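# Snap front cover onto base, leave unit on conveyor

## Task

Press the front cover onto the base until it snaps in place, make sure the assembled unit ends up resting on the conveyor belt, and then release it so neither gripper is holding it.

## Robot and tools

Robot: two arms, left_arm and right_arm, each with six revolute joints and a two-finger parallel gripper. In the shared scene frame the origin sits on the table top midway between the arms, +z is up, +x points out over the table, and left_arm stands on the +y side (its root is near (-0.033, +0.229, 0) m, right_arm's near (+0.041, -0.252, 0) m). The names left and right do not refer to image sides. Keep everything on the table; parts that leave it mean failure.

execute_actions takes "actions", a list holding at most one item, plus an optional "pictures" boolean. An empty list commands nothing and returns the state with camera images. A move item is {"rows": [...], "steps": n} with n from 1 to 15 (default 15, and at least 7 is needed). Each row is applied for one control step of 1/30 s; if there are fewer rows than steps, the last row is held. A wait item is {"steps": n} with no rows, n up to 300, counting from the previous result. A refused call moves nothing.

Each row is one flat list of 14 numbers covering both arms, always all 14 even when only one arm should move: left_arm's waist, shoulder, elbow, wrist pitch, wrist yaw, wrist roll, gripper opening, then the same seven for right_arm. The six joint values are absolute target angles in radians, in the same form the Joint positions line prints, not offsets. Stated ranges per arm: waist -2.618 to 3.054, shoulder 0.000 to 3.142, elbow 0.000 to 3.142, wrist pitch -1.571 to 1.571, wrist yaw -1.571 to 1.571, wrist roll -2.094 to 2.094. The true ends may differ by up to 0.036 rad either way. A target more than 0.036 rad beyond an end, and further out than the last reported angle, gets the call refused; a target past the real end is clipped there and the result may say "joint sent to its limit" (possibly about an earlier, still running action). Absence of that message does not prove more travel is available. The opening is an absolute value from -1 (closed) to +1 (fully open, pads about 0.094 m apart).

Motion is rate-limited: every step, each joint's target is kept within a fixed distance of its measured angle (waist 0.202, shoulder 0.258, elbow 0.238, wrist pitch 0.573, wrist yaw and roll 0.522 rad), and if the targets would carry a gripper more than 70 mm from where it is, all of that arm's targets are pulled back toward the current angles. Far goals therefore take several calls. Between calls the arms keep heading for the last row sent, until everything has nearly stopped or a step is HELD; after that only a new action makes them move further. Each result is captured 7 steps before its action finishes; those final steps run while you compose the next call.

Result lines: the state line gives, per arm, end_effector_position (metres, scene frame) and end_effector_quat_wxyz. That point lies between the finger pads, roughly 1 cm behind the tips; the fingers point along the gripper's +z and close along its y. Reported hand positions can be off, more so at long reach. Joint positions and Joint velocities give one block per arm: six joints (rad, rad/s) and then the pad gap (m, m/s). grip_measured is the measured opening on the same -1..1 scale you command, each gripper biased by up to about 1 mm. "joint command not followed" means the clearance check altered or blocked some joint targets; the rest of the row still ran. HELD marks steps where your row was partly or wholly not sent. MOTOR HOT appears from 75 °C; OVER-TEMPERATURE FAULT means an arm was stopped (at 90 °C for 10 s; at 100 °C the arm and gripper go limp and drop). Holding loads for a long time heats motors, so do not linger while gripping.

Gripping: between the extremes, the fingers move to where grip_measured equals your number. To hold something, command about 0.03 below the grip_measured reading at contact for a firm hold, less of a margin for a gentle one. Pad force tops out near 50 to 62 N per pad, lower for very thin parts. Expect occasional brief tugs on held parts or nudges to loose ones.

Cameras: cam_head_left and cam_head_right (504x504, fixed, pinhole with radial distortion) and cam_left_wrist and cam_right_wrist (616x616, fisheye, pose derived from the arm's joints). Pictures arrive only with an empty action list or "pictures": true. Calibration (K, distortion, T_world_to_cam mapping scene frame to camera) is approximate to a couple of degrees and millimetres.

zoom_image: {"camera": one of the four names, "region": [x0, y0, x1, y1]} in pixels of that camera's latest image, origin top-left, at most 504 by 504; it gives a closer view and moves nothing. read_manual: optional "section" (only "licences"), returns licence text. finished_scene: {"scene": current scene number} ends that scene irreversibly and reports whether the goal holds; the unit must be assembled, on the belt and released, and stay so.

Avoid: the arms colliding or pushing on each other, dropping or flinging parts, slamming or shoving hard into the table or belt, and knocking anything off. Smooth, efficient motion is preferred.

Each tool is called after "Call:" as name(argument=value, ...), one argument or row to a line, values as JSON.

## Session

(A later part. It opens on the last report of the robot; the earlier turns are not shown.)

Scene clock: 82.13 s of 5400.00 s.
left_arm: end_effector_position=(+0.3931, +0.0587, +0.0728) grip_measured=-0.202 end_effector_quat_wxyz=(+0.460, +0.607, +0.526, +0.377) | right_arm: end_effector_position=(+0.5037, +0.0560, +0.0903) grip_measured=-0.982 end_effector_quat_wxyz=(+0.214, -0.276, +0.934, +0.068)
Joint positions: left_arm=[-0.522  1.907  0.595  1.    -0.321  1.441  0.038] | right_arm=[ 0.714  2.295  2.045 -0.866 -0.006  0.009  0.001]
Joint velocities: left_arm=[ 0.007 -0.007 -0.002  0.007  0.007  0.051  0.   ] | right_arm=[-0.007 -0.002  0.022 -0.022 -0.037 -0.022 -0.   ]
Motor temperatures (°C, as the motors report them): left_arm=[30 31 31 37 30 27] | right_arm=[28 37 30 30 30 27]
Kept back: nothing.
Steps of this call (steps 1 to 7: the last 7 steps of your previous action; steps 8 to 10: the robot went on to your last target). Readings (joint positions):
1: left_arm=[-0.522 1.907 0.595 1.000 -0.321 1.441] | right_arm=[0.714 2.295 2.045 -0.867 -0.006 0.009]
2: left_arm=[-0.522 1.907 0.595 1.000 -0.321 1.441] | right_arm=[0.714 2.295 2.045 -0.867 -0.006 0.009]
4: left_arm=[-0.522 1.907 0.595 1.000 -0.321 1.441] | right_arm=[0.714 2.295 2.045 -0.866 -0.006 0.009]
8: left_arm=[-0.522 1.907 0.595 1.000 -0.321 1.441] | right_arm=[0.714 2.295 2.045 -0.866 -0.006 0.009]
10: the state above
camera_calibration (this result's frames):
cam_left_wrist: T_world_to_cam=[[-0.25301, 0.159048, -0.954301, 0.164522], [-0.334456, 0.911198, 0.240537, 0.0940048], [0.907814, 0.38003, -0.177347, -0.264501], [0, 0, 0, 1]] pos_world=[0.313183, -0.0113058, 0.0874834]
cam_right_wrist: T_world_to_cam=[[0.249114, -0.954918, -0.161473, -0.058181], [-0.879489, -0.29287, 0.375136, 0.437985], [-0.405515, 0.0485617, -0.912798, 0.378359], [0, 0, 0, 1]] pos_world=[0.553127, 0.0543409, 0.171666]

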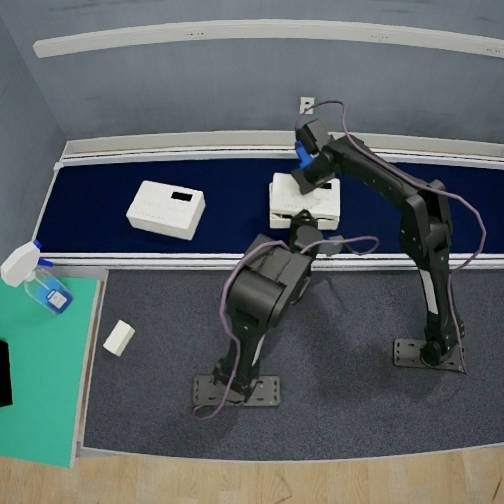

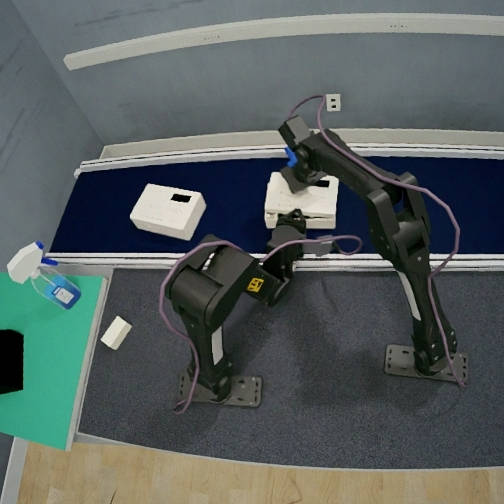

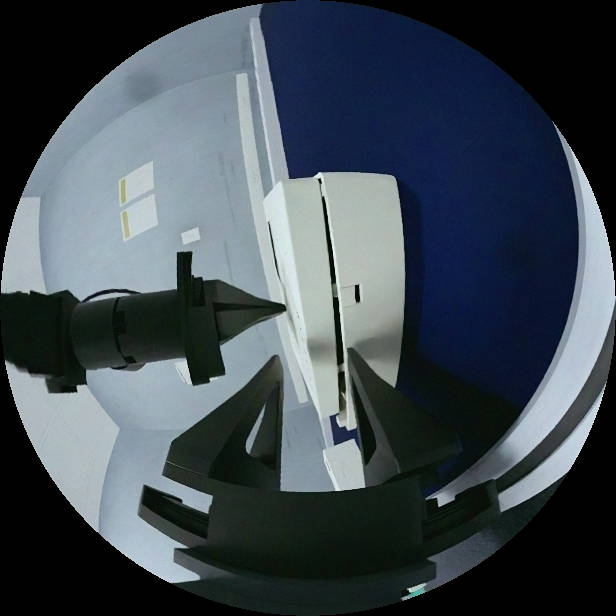

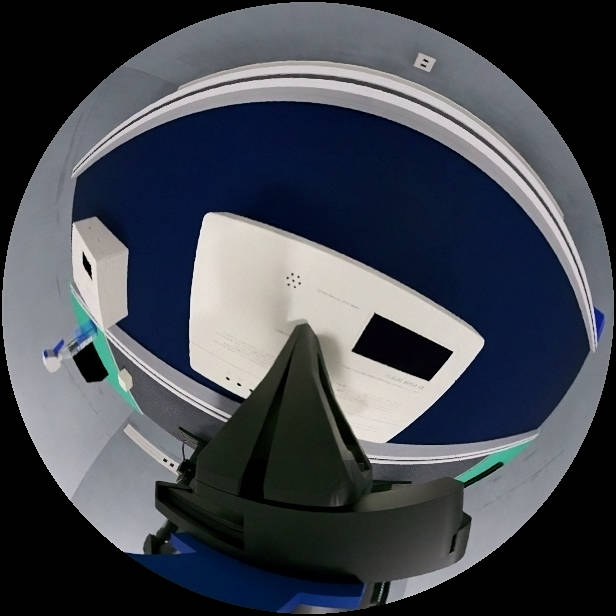

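Call:
execute_actions(
  actions=[
    {"rows":[[-0.48,1.87,0.63,1.0,-0.32,1.43,-0.2,0.72,2.15,2.06,-0.87,0,0,-1]],"steps":12},
  ],
)

Call:
execute_actions(
  actions=[
    {"rows":[[-0.48,1.92,0.68,0.96,-0.32,1.43,-0.2,0.6,2.05,2.0,-0.87,0,0,-1]],"steps":15},
  ],
)

Call:
execute_actions(
  actions=[
    {"steps":10},
  ],
  pictures=true,
)

Call:
zoom_image(
  camera="cam_head_right",
  region=[250,160,360,250],
)

Scene clock: 82.77 s of 5400.00 s.
left_arm: end_effector_position=(+0.4005, +0.0696, +0.0810) grip_measured=-0.202 end_effector_quat_wxyz=(+0.463, +0.594, +0.533, +0.386) | right_arm: end_effector_position=(+0.5006, +0.0539, +0.1284) grip_measured=-0.982 end_effector_quat_wxyz=(+0.241, -0.274, +0.928, +0.077)
Joint positions: left_arm=[-0.492  1.894  0.604  0.999 -0.318  1.441  0.038] | right_arm=[ 0.714  2.217  2.038 -0.88  -0.006  0.009  0.001]
Joint velocities: left_arm=[ 0.154 -0.076  0.076  0.037  0.037  0.022 -0.   ] | right_arm=[ 0.007 -0.647  0.012 -0.037  0.022 -0.022 -0.001]
Motor temperatures (°C, as the motors report them): left_arm=[30 31 31 37 30 27] | right_arm=[28 37 30 30 30 27]
Steps of this call (steps 1 to 14: the robot went on to your last target; steps 15 to 19: the first 5 steps of this action). Readings (joint positions):
15: left_arm=[-0.520 1.906 0.596 0.999 -0.320 1.441] | right_arm=[0.714 2.286 2.043 -0.866 -0.006 0.009]
16: left_arm=[-0.513 1.903 0.598 0.998 -0.318 1.441] | right_arm=[0.714 2.274 2.039 -0.873 -0.006 0.009]
18: left_arm=[-0.499 1.897 0.601 0.998 -0.318 1.441] | right_arm=[0.714 2.238 2.038 -0.880 -0.006 0.009]
19: the state above

Scene clock: 83.27 s of 5400.00 s.
left_arm: end_effector_position=(+0.4140, +0.0659, +0.0919) grip_measured=-0.202 end_effector_quat_wxyz=(+0.472, +0.585, +0.531, +0.391) | right_arm: end_effector_position=(+0.5270, -0.0158, +0.1855) grip_measured=-0.982 end_effector_quat_wxyz=(+0.293, -0.209, +0.930, +0.070)
Joint positions: left_arm=[-0.486  1.906  0.659  0.982 -0.318  1.441  0.038] | right_arm=[ 0.58   2.08   1.999 -0.877 -0.003  0.009  0.001]
Joint velocities: left_arm=[ 0.002  0.007 -0.012 -0.051  0.066 -0.037 -0.001] | right_arm=[-0.261 -0.154  0.007 -0.007  0.139  0.007  0.002]
Motor temperatures (°C, as the motors report them): left_arm=[30 31 31 37 30 27] | right_arm=[28 37 30 30 30 27]
Steps of this call (steps 1 to 7: the last 7 steps of your previous action; steps 8 to 15: the first 8 steps of this action). Readings (joint positions):
8: left_arm=[-0.486 1.892 0.614 0.997 -0.318 1.441] | right_arm=[0.706 2.147 2.038 -0.866 -0.010 0.009]
9: left_arm=[-0.486 1.898 0.628 0.990 -0.318 1.441] | right_arm=[0.694 2.134 2.018 -0.867 -0.013 0.009]
11: left_arm=[-0.486 1.906 0.651 0.984 -0.318 1.441] | right_arm=[0.652 2.111 1.999 -0.877 -0.014 0.009]
15: the state above

Scene clock: 83.60 s of 5400.00 s.
left_arm: end_effector_position=(+0.4136, +0.0660, +0.0905) grip_measured=-0.202 end_effector_quat_wxyz=(+0.469, +0.587, +0.532, +0.390) | right_arm: end_effector_position=(+0.5227, -0.0083, +0.1895) grip_measured=-0.982 end_effector_quat_wxyz=(+0.297, -0.216, +0.928, +0.071)
Joint positions: left_arm=[-0.486  1.906  0.659  0.976 -0.318  1.441  0.038] | right_arm=[ 0.597  2.073  1.999 -0.877  0.001  0.009  0.001]
Joint velocities: left_arm=[ 0.002 -0.017  0.007 -0.007 -0.007 -0.007 -0.001] | right_arm=[-0.002 -0.007 -0.007 -0.051 -0.007 -0.022 -0.   ]
Motor temperatures (°C, as the motors report them): left_arm=[30 31 31 37 30 27] | right_arm=[28 37 30 30 30 27]
Kept back: nothing.
Steps of this call (steps 1 to 7: the last 7 steps of your previous action; steps 8 to 10: the robot went on to your last target). Readings (joint positions):
1: left_arm=[-0.486 1.906 0.659 0.980 -0.318 1.441] | right_arm=[0.575 2.076 1.999 -0.877 -0.000 0.009]
2: left_arm=[-0.486 1.906 0.659 0.979 -0.318 1.441] | right_arm=[0.574 2.074 1.999 -0.877 0.001 0.009]
4: left_arm=[-0.486 1.906 0.659 0.977 -0.318 1.441] | right_arm=[0.580 2.073 1.999 -0.877 0.001 0.009]
8: left_arm=[-0.486 1.906 0.659 0.976 -0.318 1.441] | right_arm=[0.595 2.073 1.999 -0.877 0.001 0.009]
10: the state above
camera_calibration (this result's frames):
cam_left_wrist: T_world_to_cam=[[-0.223642, 0.131703, -0.965732, 0.176082], [-0.372457, 0.904083, 0.209548, 0.108901], [0.9007, 0.406557, -0.153137, -0.283795], [0, 0, 0, 1]] pos_world=[0.335554, -0.00626714, 0.103769]
cam_right_wrist: T_world_to_cam=[[0.160925, -0.965152, -0.206362, -0.05378], [-0.953315, -0.206135, 0.220676, 0.467279], [-0.255524, 0.161216, -0.953266, 0.409876], [0, 0, 0, 1]] pos_world=[0.558852, -0.0216619, 0.276506]

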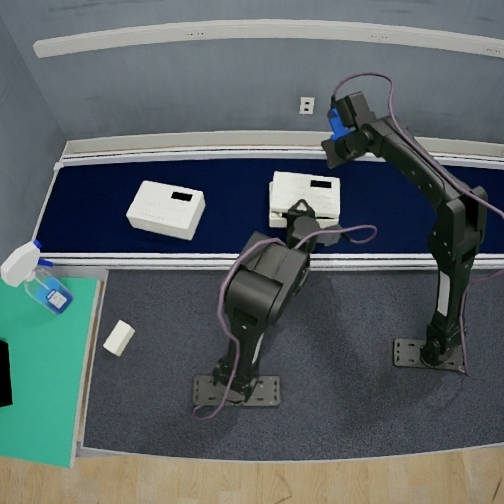

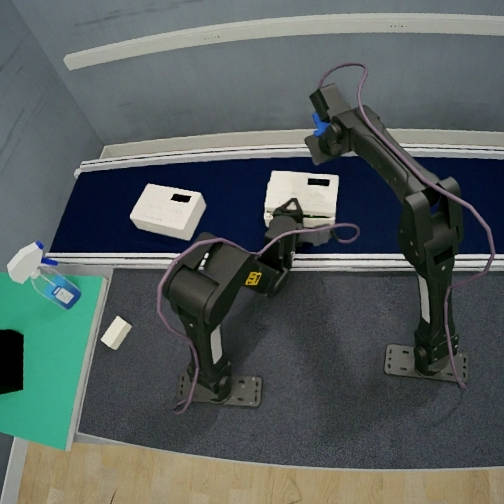

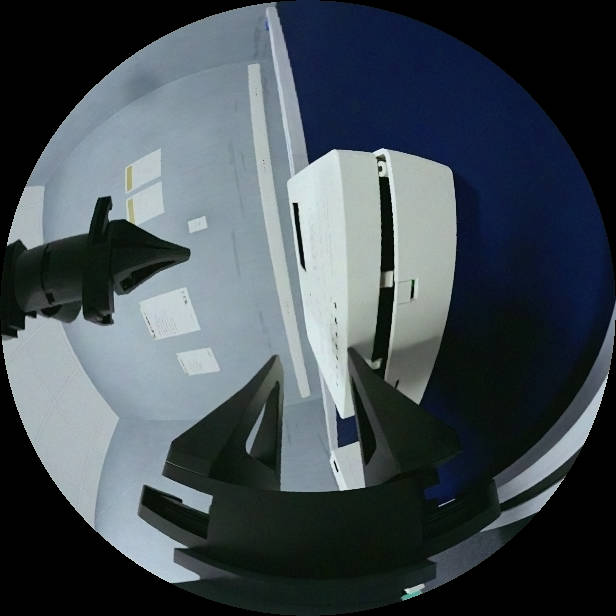

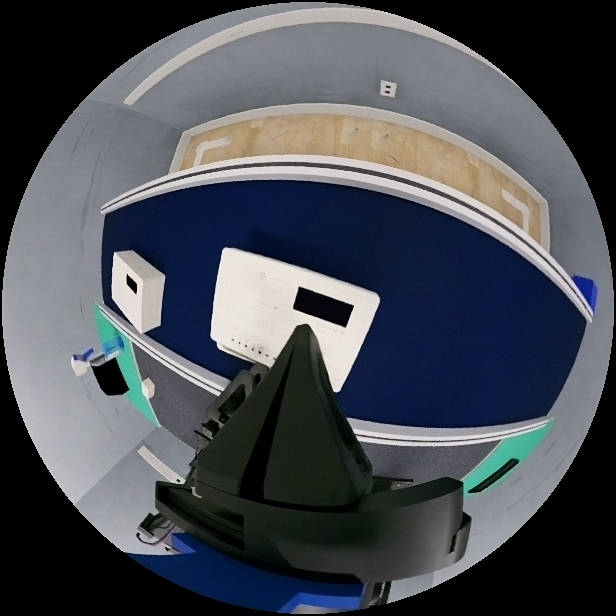

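Region (250, 160, 360, 250) of cam_head_right's 504x504 image, scaled by 4.582, with more detail than that image has; it fills the top 412 rows of this view, and the rest is white.

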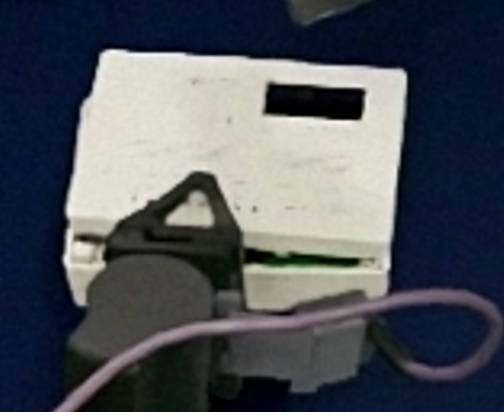

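Call:
execute_actions(
  actions=[
    {"rows":[[-0.48,1.925,0.66,0.915,-0.32,1.43,-0.2,0.4,2.0,1.8,-0.9,0,0,-1]],"steps":15},
  ],
)

Call:
execute_actions(
  actions=[
    {"steps":12},
  ],
  pictures=true,
)

Scene clock: 84.07 s of 5400.00 s.
left_arm: end_effector_position=(+0.4113, +0.0672, +0.0818) grip_measured=-0.202 end_effector_quat_wxyz=(+0.455, +0.597, +0.536, +0.385) | right_arm: end_effector_position=(+0.5208, -0.1269, +0.1317) grip_measured=-0.982 end_effector_quat_wxyz=(+0.218, -0.119, +0.968, +0.029)
Joint positions: left_arm=[-0.486  1.906  0.659  0.938 -0.318  1.441  0.038] | right_arm=[ 0.383  2.031  1.795 -0.891 -0.002  0.009  0.001]
Joint velocities: left_arm=[ 0.012  0.007 -0.007 -0.081  0.007 -0.037 -0.   ] | right_arm=[-0.623 -0.012 -0.159 -0.3    0.139 -0.051  0.   ]
Motor temperatures (°C, as the motors report them): left_arm=[30 31 31 37 30 27] | right_arm=[28 38 30 30 30 27]
Steps of this call (steps 1 to 6: the robot went on to your last target; steps 7 to 14: the first 8 steps of this action). Readings (joint positions):
7: left_arm=[-0.486 1.906 0.659 0.971 -0.318 1.441] | right_arm=[0.588 2.065 1.976 -0.863 -0.004 0.009]
8: left_arm=[-0.486 1.906 0.659 0.965 -0.318 1.441] | right_arm=[0.573 2.050 1.938 -0.856 -0.011 0.009]
10: left_arm=[-0.486 1.906 0.659 0.951 -0.318 1.441] | right_arm=[0.514 2.033 1.869 -0.862 -0.014 0.009]
14: the state above

Scene clock: 84.47 s of 5400.00 s.
left_arm: end_effector_position=(+0.4109, +0.0674, +0.0802) grip_measured=-0.202 end_effector_quat_wxyz=(+0.453, +0.599, +0.537, +0.384) | right_arm: end_effector_position=(+0.5159, -0.1195, +0.1296) grip_measured=-0.982 end_effector_quat_wxyz=(+0.212, -0.128, +0.968, +0.028)
Joint positions: left_arm=[-0.486  1.906  0.659  0.931 -0.318  1.441  0.038] | right_arm=[ 0.402  2.031  1.792 -0.9    0.004  0.009  0.001]
Joint velocities: left_arm=[ 0.007 -0.017 -0.007 -0.022 -0.037  0.066  0.001] | right_arm=[ 0.007 -0.002  0.002  0.037 -0.007 -0.022  0.001]
Motor temperatures (°C, as the motors report them): left_arm=[30 31 31 37 30 27] | right_arm=[28 38 30 30 30 27]
Kept back: nothing.
Steps of this call (steps 1 to 7: the last 7 steps of your previous action; steps 8 to 12: the robot went on to your last target). Readings (joint positions):
1: left_arm=[-0.486 1.906 0.659 0.937 -0.318 1.441] | right_arm=[0.367 2.031 1.792 -0.898 0.003 0.009]
2: left_arm=[-0.486 1.906 0.659 0.935 -0.318 1.441] | right_arm=[0.360 2.031 1.792 -0.900 0.006 0.009]
4: left_arm=[-0.486 1.906 0.659 0.934 -0.318 1.441] | right_arm=[0.364 2.031 1.792 -0.900 0.008 0.009]
8: left_arm=[-0.486 1.906 0.659 0.932 -0.318 1.441] | right_arm=[0.394 2.031 1.792 -0.900 0.006 0.009]
12: the state above
camera_calibration (this result's frames):
cam_left_wrist: T_world_to_cam=[[-0.261827, 0.151103, -0.953213, 0.178768], [-0.363463, 0.899513, 0.242426, 0.102719], [0.894059, 0.409931, -0.180597, -0.278737], [0, 0, 0, 1]] pos_world=[0.333348, -0.00514637, 0.0951628]
cam_right_wrist: T_world_to_cam=[[-0.0623968, -0.987332, -0.145881, -0.0675894], [-0.919536, 0.0000443653, 0.393006, 0.435968], [-0.388021, 0.158665, -0.90789, 0.431202], [0, 0, 0, 1]] pos_world=[0.563987, -0.135169, 0.210286]

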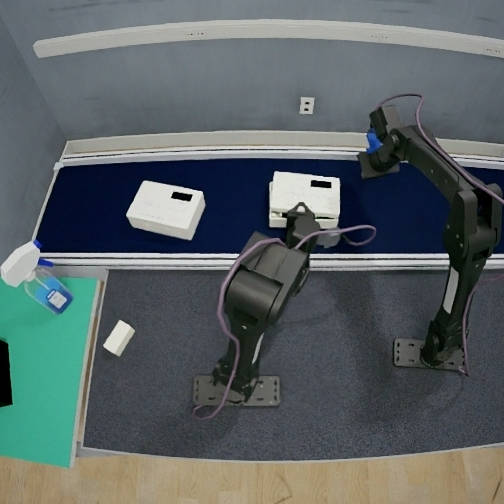

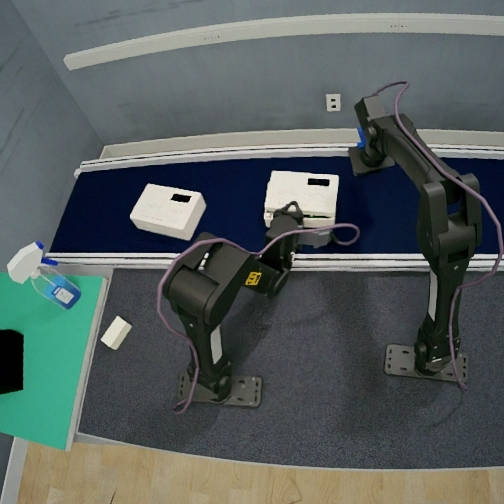

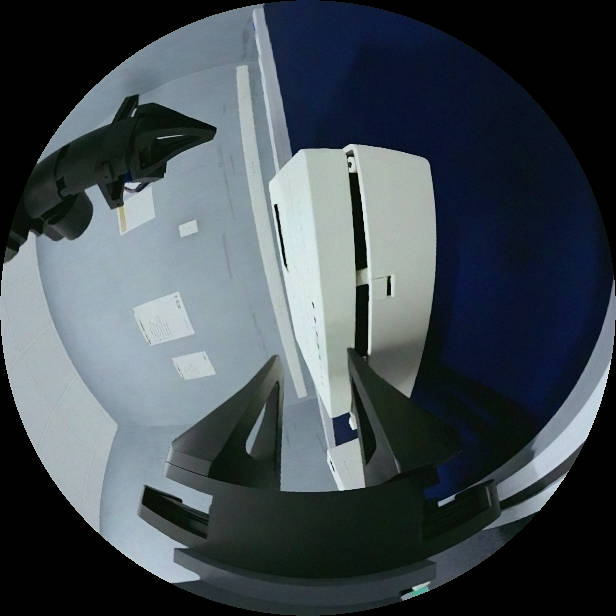

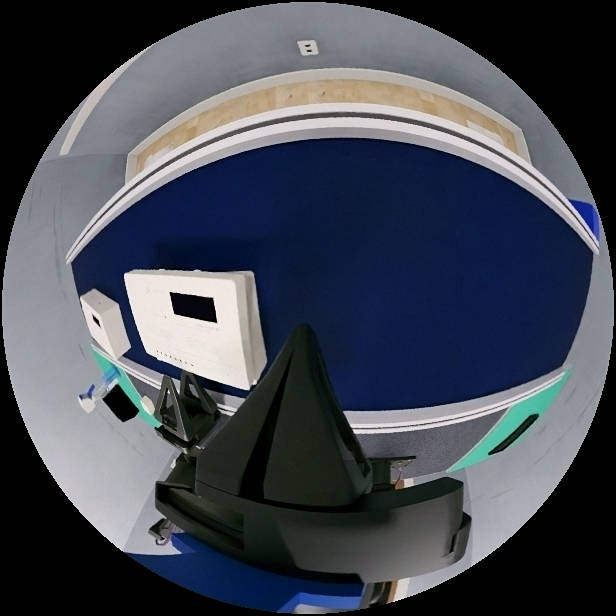

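Call:
execute_actions(
  actions=[
    {"rows":[[-0.48,1.96,0.71,0.915,-0.32,1.43,-0.2,0.4,2.0,1.8,-0.9,0,0,-1],[-0.48,1.96,0.71,0.915,-0.32,1.43,-0.2,0.4,2.0,1.8,-0.9,0,0,-1],[-0.48,1.985,0.74,0.915,-0.32,1.43,-0.2,0.4,2.0,1.8,-0.9,0,0,-1]],"steps":15},
  ],
)

Call:
execute_actions(
  actions=[
    {"steps":12},
  ],
  pictures=true,
)

Scene clock: 85.07 s of 5400.00 s.
left_arm: end_effector_position=(+0.4240, +0.0610, +0.0746) grip_measured=-0.202 end_effector_quat_wxyz=(+0.453, +0.599, +0.537, +0.384) | right_arm: end_effector_position=(+0.5159, -0.1195, +0.1296) grip_measured=-0.982 end_effector_quat_wxyz=(+0.212, -0.128, +0.968, +0.028)
Joint positions: left_arm=[-0.486  1.967  0.718  0.934 -0.319  1.441  0.038] | right_arm=[ 0.402  2.031  1.792 -0.9    0.004  0.009  0.001]
Joint velocities: left_arm=[-0.012 -0.012 -0.002  0.051 -0.037 -0.022  0.   ] | right_arm=[ 0.017  0.002  0.012  0.007  0.007 -0.037  0.001]
Motor temperatures (°C, as the motors report them): left_arm=[30 31 31 37 30 27] | right_arm=[28 38 30 30 30 27]
Steps of this call (steps 1 to 10: the robot went on to your last target; steps 11 to 18: the first 8 steps of this action). Readings (joint positions):
11: left_arm=[-0.486 1.911 0.662 0.931 -0.318 1.441] | right_arm=[0.402 2.031 1.792 -0.900 0.004 0.009]
12: left_arm=[-0.486 1.921 0.672 0.931 -0.318 1.441] | right_arm=[0.402 2.031 1.792 -0.900 0.004 0.009]
14: left_arm=[-0.486 1.950 0.699 0.931 -0.318 1.441] | right_arm=[0.402 2.031 1.792 -0.900 0.004 0.009]
18: the state above

Scene clock: 85.47 s of 5400.00 s.
left_arm: end_effector_position=(+0.4240, +0.0610, +0.0746) grip_measured=-0.202 end_effector_quat_wxyz=(+0.453, +0.599, +0.537, +0.384) | right_arm: end_effector_position=(+0.5159, -0.1195, +0.1296) grip_measured=-0.982 end_effector_quat_wxyz=(+0.212, -0.128, +0.968, +0.028)
Joint positions: left_arm=[-0.486  1.967  0.718  0.934 -0.319  1.441  0.038] | right_arm=[ 0.402  2.031  1.792 -0.9    0.004  0.009  0.001]
Joint velocities: left_arm=[-0.002 -0.012  0.002  0.051  0.007 -0.051 -0.   ] | right_arm=[-0.002  0.007  0.027  0.022 -0.066  0.037 -0.001]
Motor temperatures (°C, as the motors report them): left_arm=[30 31 31 37 30 27] | right_arm=[28 38 30 30 30 27]
Kept back: nothing.
Steps of this call (steps 1 to 7: the last 7 steps of your previous action; steps 8 to 12: the robot went on to your last target). Readings (joint positions):
1: left_arm=[-0.486 1.967 0.718 0.934 -0.319 1.441] | right_arm=[0.402 2.031 1.792 -0.900 0.004 0.009]
2: left_arm=[-0.486 1.967 0.718 0.934 -0.319 1.441] | right_arm=[0.402 2.031 1.792 -0.900 0.004 0.009]
4: left_arm=[-0.486 1.967 0.718 0.934 -0.319 1.441] | right_arm=[0.402 2.031 1.792 -0.900 0.004 0.009]
8: left_arm=[-0.486 1.967 0.718 0.934 -0.319 1.441] | right_arm=[0.402 2.031 1.792 -0.900 0.004 0.009]
12: the state above
camera_calibration (this result's frames):
cam_left_wrist: T_world_to_cam=[[-0.260865, 0.150626, -0.953552, 0.177451], [-0.364727, 0.899166, 0.241814, 0.115285], [0.893825, 0.410867, -0.179624, -0.288895], [0, 0, 0, 1]] pos_world=[0.34656, -0.0116915, 0.0894392]
cam_right_wrist: T_world_to_cam=[[-0.0623968, -0.987332, -0.145881, -0.0675894], [-0.919536, 0.0000443653, 0.393006, 0.435968], [-0.388021, 0.158665, -0.90789, 0.431202], [0, 0, 0, 1]] pos_world=[0.563987, -0.135169, 0.210286]

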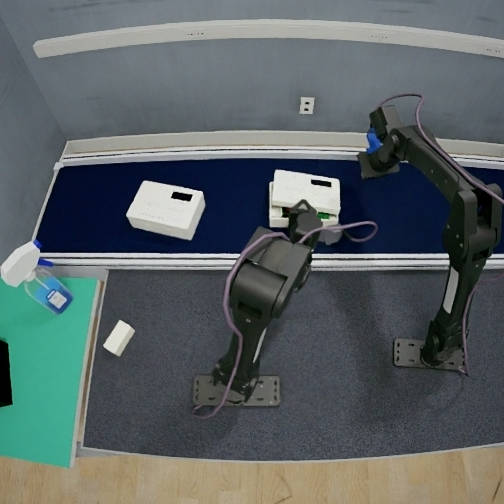

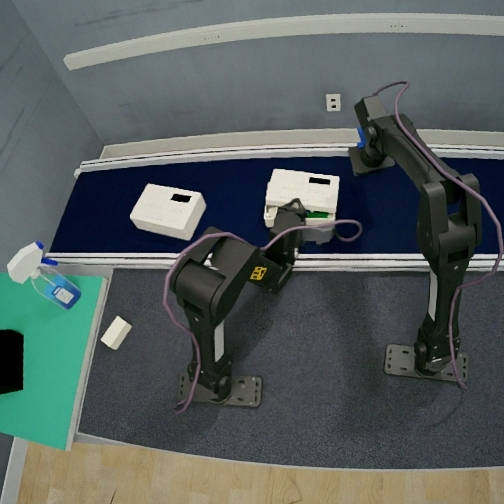

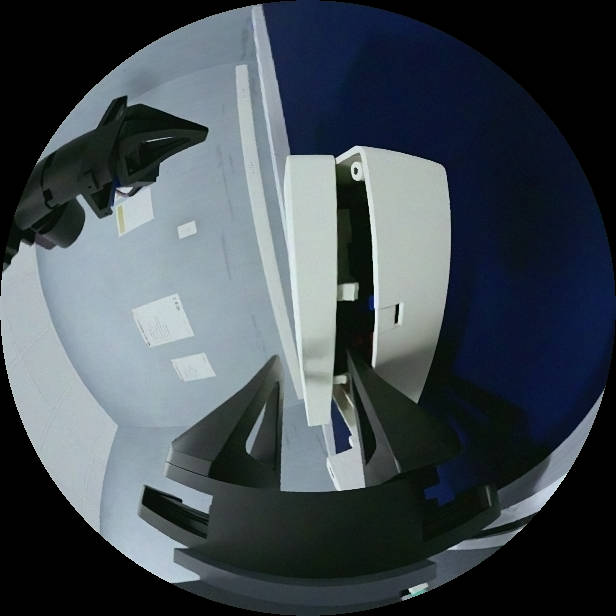

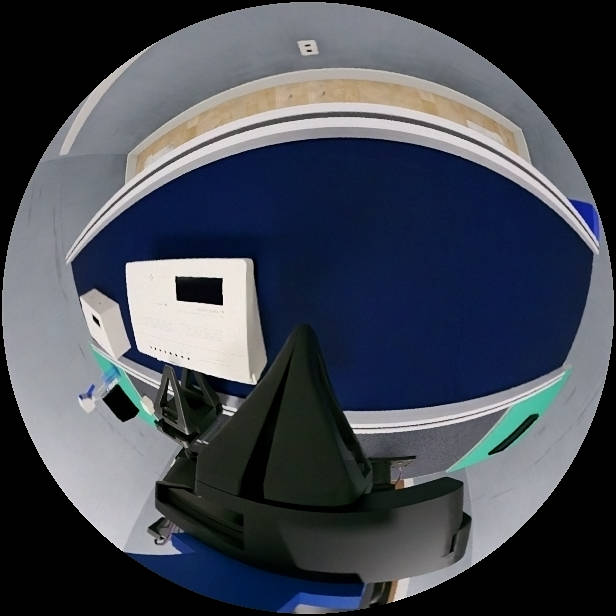

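Near edge is now raised. Advancing further, then gripping and lifting.

Call:
execute_actions(
  actions=[
    {"rows":[[-0.48,2.03,0.805,0.91,-0.32,1.43,-0.2,0.4,2.0,1.8,-0.9,0,0,-1]],"steps":15},
  ],
)

Call:
execute_actions(
  actions=[
    {"rows":[[-0.48,2.03,0.805,0.93,-0.32,1.43,-0.69,0.4,2.0,1.8,-0.9,0,0,-1]],"steps":15},
  ],
)

Call:
execute_actions(
  actions=[
    {"rows":[[-0.48,2,0.805,1.1,-0.32,1.47,-0.69,0.4,2.0,1.8,-0.9,0,0,-1]],"steps":15},
  ],
)

Call:
execute_actions(
  actions=[
    {"steps":12},
  ],
  pictures=true,
)

Scene clock: 86.03 s of 5400.00 s.
left_arm: end_effector_position=(+0.4387, +0.0537, +0.0751) grip_measured=-0.202 end_effector_quat_wxyz=(+0.458, +0.595, +0.536, +0.387) | right_arm: end_effector_position=(+0.5159, -0.1195, +0.1296) grip_measured=-0.982 end_effector_quat_wxyz=(+0.212, -0.128, +0.968, +0.028)
Joint positions: left_arm=[-0.486  2.015  0.784  0.93  -0.32   1.441  0.038] | right_arm=[ 0.402  2.031  1.792 -0.9    0.004  0.009  0.001]
Joint velocities: left_arm=[-0.002 -0.017  0.007  0.007  0.007 -0.022 -0.   ] | right_arm=[ 0.012 -0.017 -0.007 -0.022  0.022  0.037  0.   ]
Motor temperatures (°C, as the motors report them): left_arm=[30 31 31 37 30 27] | right_arm=[28 38 30 30 30 27]
Steps of this call (steps 1 to 9: the robot went on to your last target; steps 10 to 17: the first 8 steps of this action). Readings (joint positions):
10: left_arm=[-0.486 1.973 0.727 0.932 -0.320 1.441] | right_arm=[0.402 2.031 1.792 -0.900 0.004 0.009]
11: left_arm=[-0.486 1.988 0.748 0.931 -0.320 1.441] | right_arm=[0.402 2.031 1.792 -0.900 0.004 0.009]
13: left_arm=[-0.486 2.010 0.778 0.931 -0.320 1.441] | right_arm=[0.402 2.031 1.792 -0.900 0.004 0.009]
17: the state above

Scene clock: 86.53 s of 5400.00 s.
left_arm: end_effector_position=(+0.4420, +0.0536, +0.0827) grip_measured=-0.643 end_effector_quat_wxyz=(+0.466, +0.587, +0.531, +0.394) | right_arm: end_effector_position=(+0.5159, -0.1195, +0.1296) grip_measured=-0.982 end_effector_quat_wxyz=(+0.212, -0.128, +0.968, +0.028)
Joint positions: left_arm=[-0.485  2.015  0.791  0.952 -0.325  1.449  0.017] | right_arm=[ 0.402  2.031  1.792 -0.9    0.004  0.009  0.001]
Joint velocities: left_arm=[ 0.002  0.007 -0.017  0.051 -0.022  0.022 -0.   ] | right_arm=[-0.012  0.007  0.002  0.007  0.007 -0.037 -0.   ]
Motor temperatures (°C, as the motors report them): left_arm=[30 31 31 37 30 27] | right_arm=[28 38 30 30 30 27]
Steps of this call (steps 1 to 7: the last 7 steps of your previous action; steps 8 to 15: the first 8 steps of this action). Readings (joint positions):
8: left_arm=[-0.486 2.015 0.784 0.930 -0.320 1.441] | right_arm=[0.402 2.031 1.792 -0.900 0.004 0.009]
9: left_arm=[-0.486 2.015 0.784 0.930 -0.320 1.441] | right_arm=[0.402 2.031 1.792 -0.900 0.004 0.009]
11: left_arm=[-0.486 2.015 0.788 0.952 -0.325 1.450] | right_arm=[0.402 2.031 1.792 -0.900 0.004 0.009]
15: the state above

Scene clock: 87.03 s of 5400.00 s.
left_arm: end_effector_position=(+0.4469, +0.0511, +0.1070) grip_measured=-0.643 end_effector_quat_wxyz=(+0.501, +0.561, +0.514, +0.413) | right_arm: end_effector_position=(+0.5159, -0.1195, +0.1296) grip_measured=-0.982 end_effector_quat_wxyz=(+0.212, -0.128, +0.968, +0.028)
Joint positions: left_arm=[-0.485  2.015  0.791  1.056 -0.325  1.464  0.017] | right_arm=[ 0.402  2.031  1.792 -0.9    0.004  0.009  0.001]
Joint velocities: left_arm=[-0.007 -0.017 -0.002  0.183  0.051  0.007 -0.001] | right_arm=[ 0.012  0.012  0.002  0.007  0.022 -0.007  0.   ]
Motor temperatures (°C, as the motors report them): left_arm=[30 31 31 37 30 27] | right_arm=[28 38 30 31 30 27]
Steps of this call (steps 1 to 7: the last 7 steps of your previous action; steps 8 to 15: the first 8 steps of this action). Readings (joint positions):
8: left_arm=[-0.485 2.015 0.791 0.966 -0.325 1.453] | right_arm=[0.402 2.031 1.792 -0.900 0.004 0.009]
9: left_arm=[-0.485 2.015 0.791 0.981 -0.325 1.456] | right_arm=[0.402 2.031 1.792 -0.900 0.004 0.009]
11: left_arm=[-0.485 2.015 0.791 1.019 -0.325 1.460] | right_arm=[0.402 2.031 1.792 -0.900 0.004 0.009]
15: the state above

Scene clock: 87.43 s of 5400.00 s.
left_arm: end_effector_position=(+0.4475, +0.0508, +0.1111) grip_measured=-0.643 end_effector_quat_wxyz=(+0.506, +0.557, +0.511, +0.416) | right_arm: end_effector_position=(+0.5159, -0.1195, +0.1296) grip_measured=-0.982 end_effector_quat_wxyz=(+0.212, -0.128, +0.968, +0.028)
Joint positions: left_arm=[-0.485  2.015  0.791  1.074 -0.325  1.467  0.017] | right_arm=[ 0.402  2.031  1.792 -0.9    0.004  0.009  0.001]
Joint velocities: left_arm=[-0.027 -0.012  0.002 -0.037 -0.007 -0.051 -0.   ] | right_arm=[ 0.012  0.002 -0.002  0.022  0.022  0.007 -0.003]
Motor temperatures (°C, as the motors report them): left_arm=[30 31 31 37 30 27] | right_arm=[28 38 30 31 30 27]
Kept back: nothing.
Steps of this call (steps 1 to 7: the last 7 steps of your previous action; steps 8 to 12: the robot went on to your last target). Readings (joint positions):
1: left_arm=[-0.485 2.015 0.791 1.061 -0.325 1.465] | right_arm=[0.402 2.031 1.792 -0.900 0.004 0.009]
2: left_arm=[-0.485 2.015 0.791 1.064 -0.325 1.465] | right_arm=[0.402 2.031 1.792 -0.900 0.004 0.009]
4: left_arm=[-0.485 2.015 0.791 1.068 -0.325 1.466] | right_arm=[0.402 2.031 1.792 -0.900 0.004 0.009]
8: left_arm=[-0.485 2.015 0.791 1.072 -0.325 1.467] | right_arm=[0.402 2.031 1.792 -0.900 0.004 0.009]
12: the state above
camera_calibration (this result's frames):
cam_left_wrist: T_world_to_cam=[[-0.114296, 0.103998, -0.987988, 0.160585], [-0.394529, 0.907967, 0.141216, 0.148244], [0.911747, 0.405931, -0.0627468, -0.319891], [0, 0, 0, 1]] pos_world=[0.3685, -0.0214476, 0.117649]
cam_right_wrist: T_world_to_cam=[[-0.0623968, -0.987332, -0.145881, -0.0675894], [-0.919536, 0.0000443653, 0.393006, 0.435968], [-0.388021, 0.158665, -0.90789, 0.431202], [0, 0, 0, 1]] pos_world=[0.563987, -0.135169, 0.210286]

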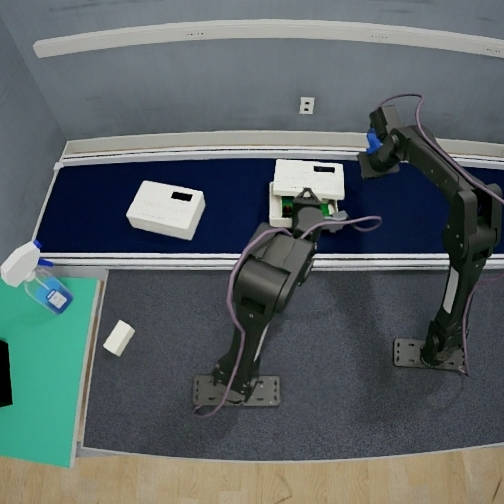

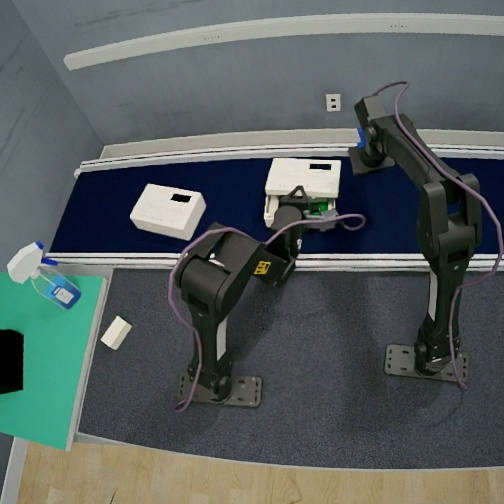

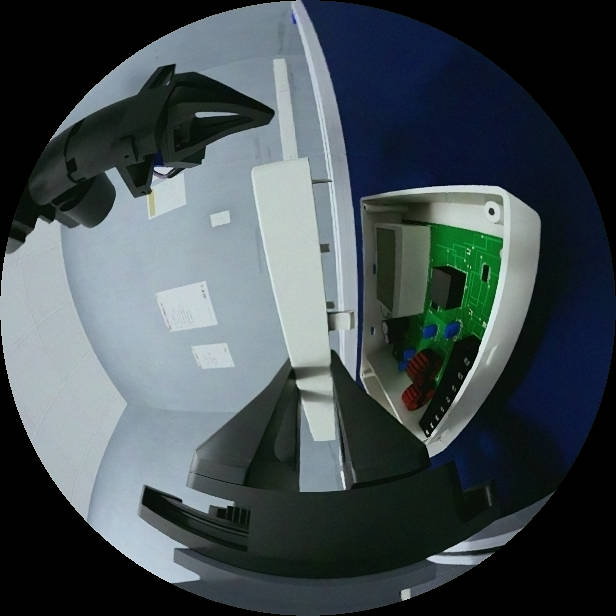

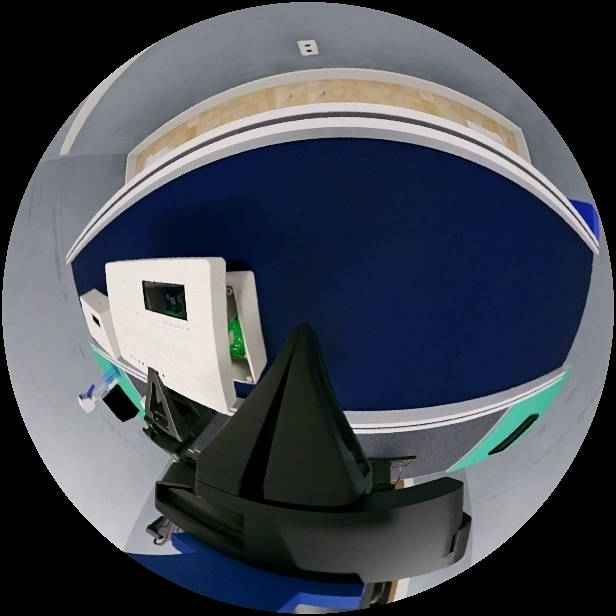

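Call:
execute_actions(
  actions=[
    {"rows":[[-0.5,1.96,0.74,1.11,-0.32,1.47,-0.69,0.35,2.0,1.8,-0.9,0,0,-1],[-0.5,1.96,0.74,1.11,-0.32,1.47,-0.69,0.35,2.0,1.8,-0.9,0,0,-1],[-0.51,1.92,0.68,1.12,-0.32,1.47,-0.69,0.35,2.0,1.8,-0.9,0,0,-1],[-0.51,1.92,0.68,1.12,-0.32,1.47,-0.69,0.35,2.0,1.8,-0.9,0,0,-1],[-0.525,1.88,0.625,1.135,-0.32,1.47,-0.69,0.35,2.0,1.8,-0.9,0,0,-1]],"steps":15},
  ],
)

Call:
execute_actions(
  actions=[
    {"steps":15},
  ],
  pictures=true,
)

Call:
zoom_image(
  camera="cam_head_left",
  region=[250,150,370,250],
)

Call:
zoom_image(
  camera="cam_right_wrist",
  region=[60,230,300,430],
)

Scene clock: 88.30 s of 5400.00 s.
left_arm: end_effector_position=(+0.4101, +0.0547, +0.1099) grip_measured=-0.643 end_effector_quat_wxyz=(+0.504, +0.571, +0.506, +0.405) | right_arm: end_effector_position=(+0.5224, -0.1453, +0.1296) grip_measured=-0.982 end_effector_quat_wxyz=(+0.213, -0.101, +0.972, +0.024)
Joint positions: left_arm=[-0.513  1.909  0.638  1.097 -0.324  1.468  0.017] | right_arm=[ 0.347  2.031  1.792 -0.9   -0.     0.009  0.001]
Joint velocities: left_arm=[-0.139 -0.144 -0.198  0.066 -0.037 -0.037  0.   ] | right_arm=[-0.071  0.002 -0.012 -0.081 -0.007 -0.007  0.   ]
Motor temperatures (°C, as the motors report them): left_arm=[30 32 31 37 30 27] | right_arm=[28 38 30 31 30 27]
Steps of this call (steps 1 to 18: the robot went on to your last target; steps 19 to 26: the first 8 steps of this action). Readings (joint positions):
19: left_arm=[-0.485 2.012 0.786 1.076 -0.324 1.468] | right_arm=[0.399 2.031 1.792 -0.900 0.002 0.009]
20: left_arm=[-0.486 2.004 0.774 1.078 -0.324 1.468] | right_arm=[0.393 2.031 1.792 -0.900 -0.000 0.009]
22: left_arm=[-0.490 1.973 0.728 1.084 -0.324 1.468] | right_arm=[0.375 2.031 1.792 -0.900 -0.000 0.009]
26: the state above

Scene clock: 88.80 s of 5400.00 s.
left_arm: end_effector_position=(+0.4087, +0.0524, +0.1127) grip_measured=-0.643 end_effector_quat_wxyz=(+0.509, +0.569, +0.503, +0.405) | right_arm: end_effector_position=(+0.5225, -0.1456, +0.1296) grip_measured=-0.982 end_effector_quat_wxyz=(+0.213, -0.101, +0.972, +0.024)
Joint positions: left_arm=[-0.519  1.906  0.635  1.109 -0.324  1.468  0.017] | right_arm=[ 0.346  2.031  1.792 -0.9   -0.     0.009  0.001]
Joint velocities: left_arm=[ 0.007 -0.002 -0.017 -0.051 -0.022  0.022  0.   ] | right_arm=[-0.002 -0.012  0.002 -0.051 -0.022  0.066  0.001]
Motor temperatures (°C, as the motors report them): left_arm=[30 32 31 37 30 27] | right_arm=[28 38 30 31 30 27]
Kept back: nothing.
Steps of this call (steps 1 to 7: the last 7 steps of your previous action; steps 8 to 15: the robot went on to your last target). Readings (joint positions):
1: left_arm=[-0.517 1.907 0.635 1.099 -0.324 1.468] | right_arm=[0.346 2.031 1.792 -0.900 -0.000 0.009]
2: left_arm=[-0.519 1.906 0.635 1.101 -0.324 1.468] | right_arm=[0.346 2.031 1.792 -0.900 -0.000 0.009]
4: left_arm=[-0.519 1.906 0.635 1.105 -0.324 1.468] | right_arm=[0.346 2.031 1.792 -0.900 -0.000 0.009]
8: left_arm=[-0.519 1.906 0.635 1.108 -0.324 1.468] | right_arm=[0.346 2.031 1.792 -0.900 -0.000 0.009]
15: the state above
camera_calibration (this result's frames):
cam_left_wrist: T_world_to_cam=[[-0.121173, 0.11399, -0.986065, 0.159584], [-0.361526, 0.920088, 0.150789, 0.116065], [0.924454, 0.37476, -0.0702792, -0.287737], [0, 0, 0, 1]] pos_world=[0.327298, -0.0171484, 0.119637]
cam_right_wrist: T_world_to_cam=[[-0.116179, -0.98197, -0.14912, -0.0637274], [-0.917877, 0.0487859, 0.393855, 0.448101], [-0.379479, 0.182631, -0.906996, 0.436802], [0, 0, 0, 1]] pos_world=[0.569655, -0.164213, 0.210188]

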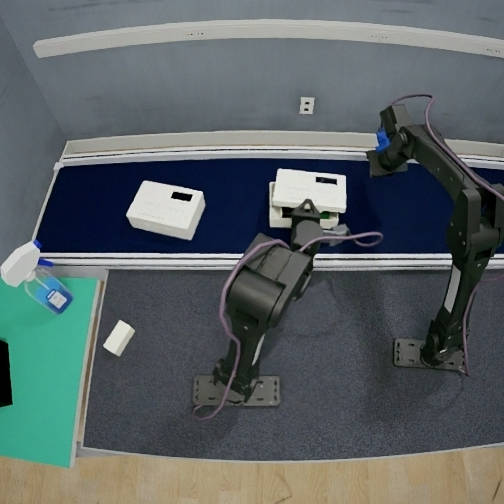

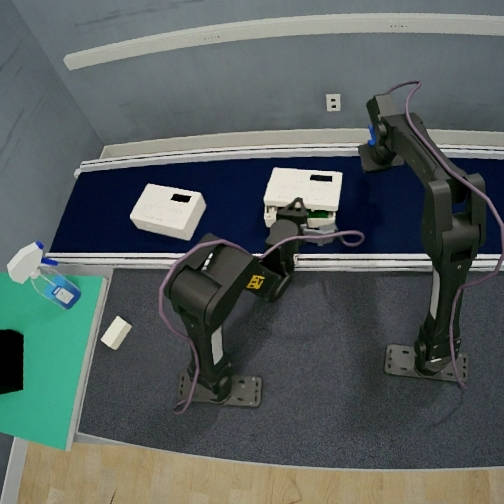

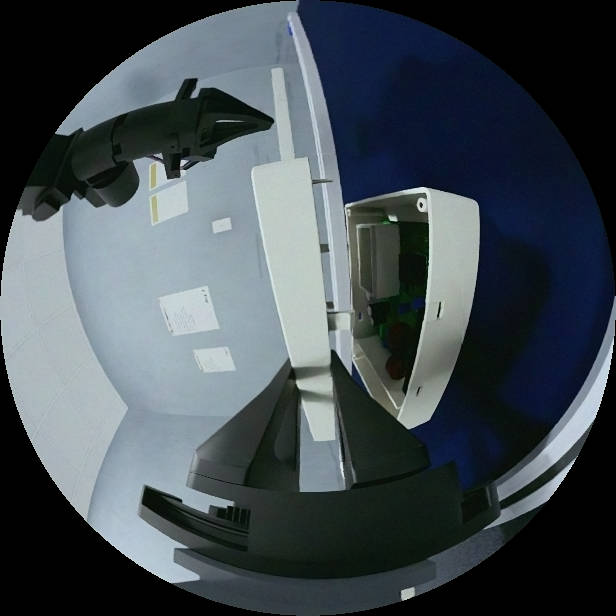

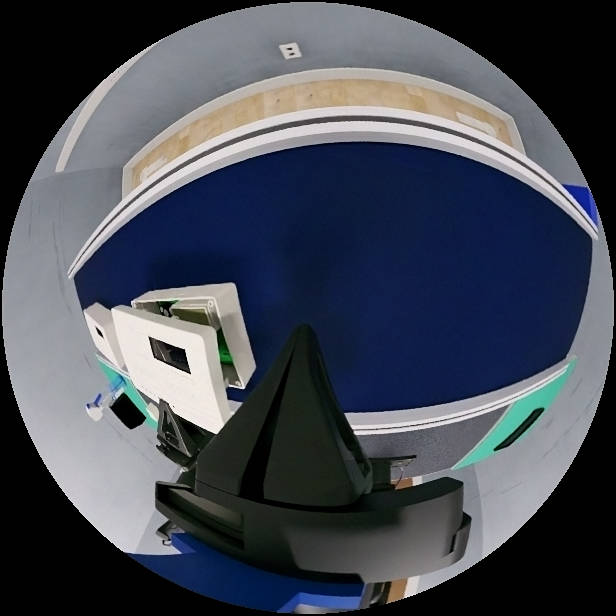

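Region (250, 150, 370, 250) of cam_head_left's 504x504 image, scaled by 4.200, with more detail than that image has.

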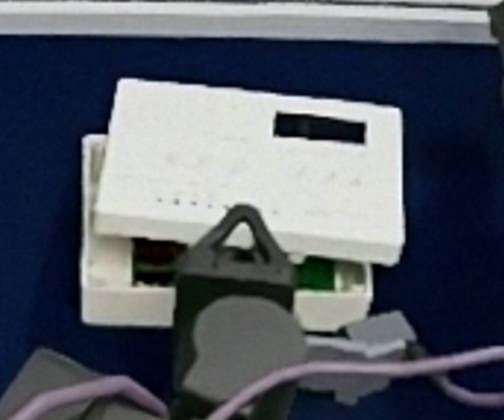

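Region (60, 230, 300, 430) of cam_right_wrist's 616x616 image, scaled by 2.100, with more detail than that image has.

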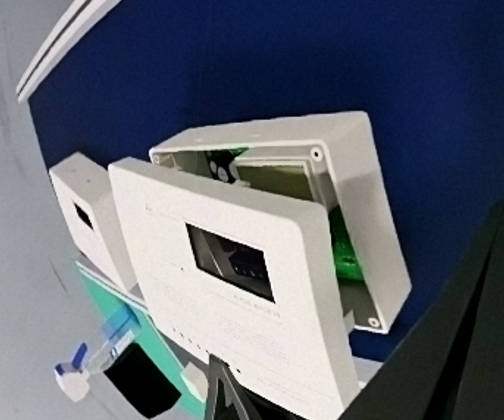

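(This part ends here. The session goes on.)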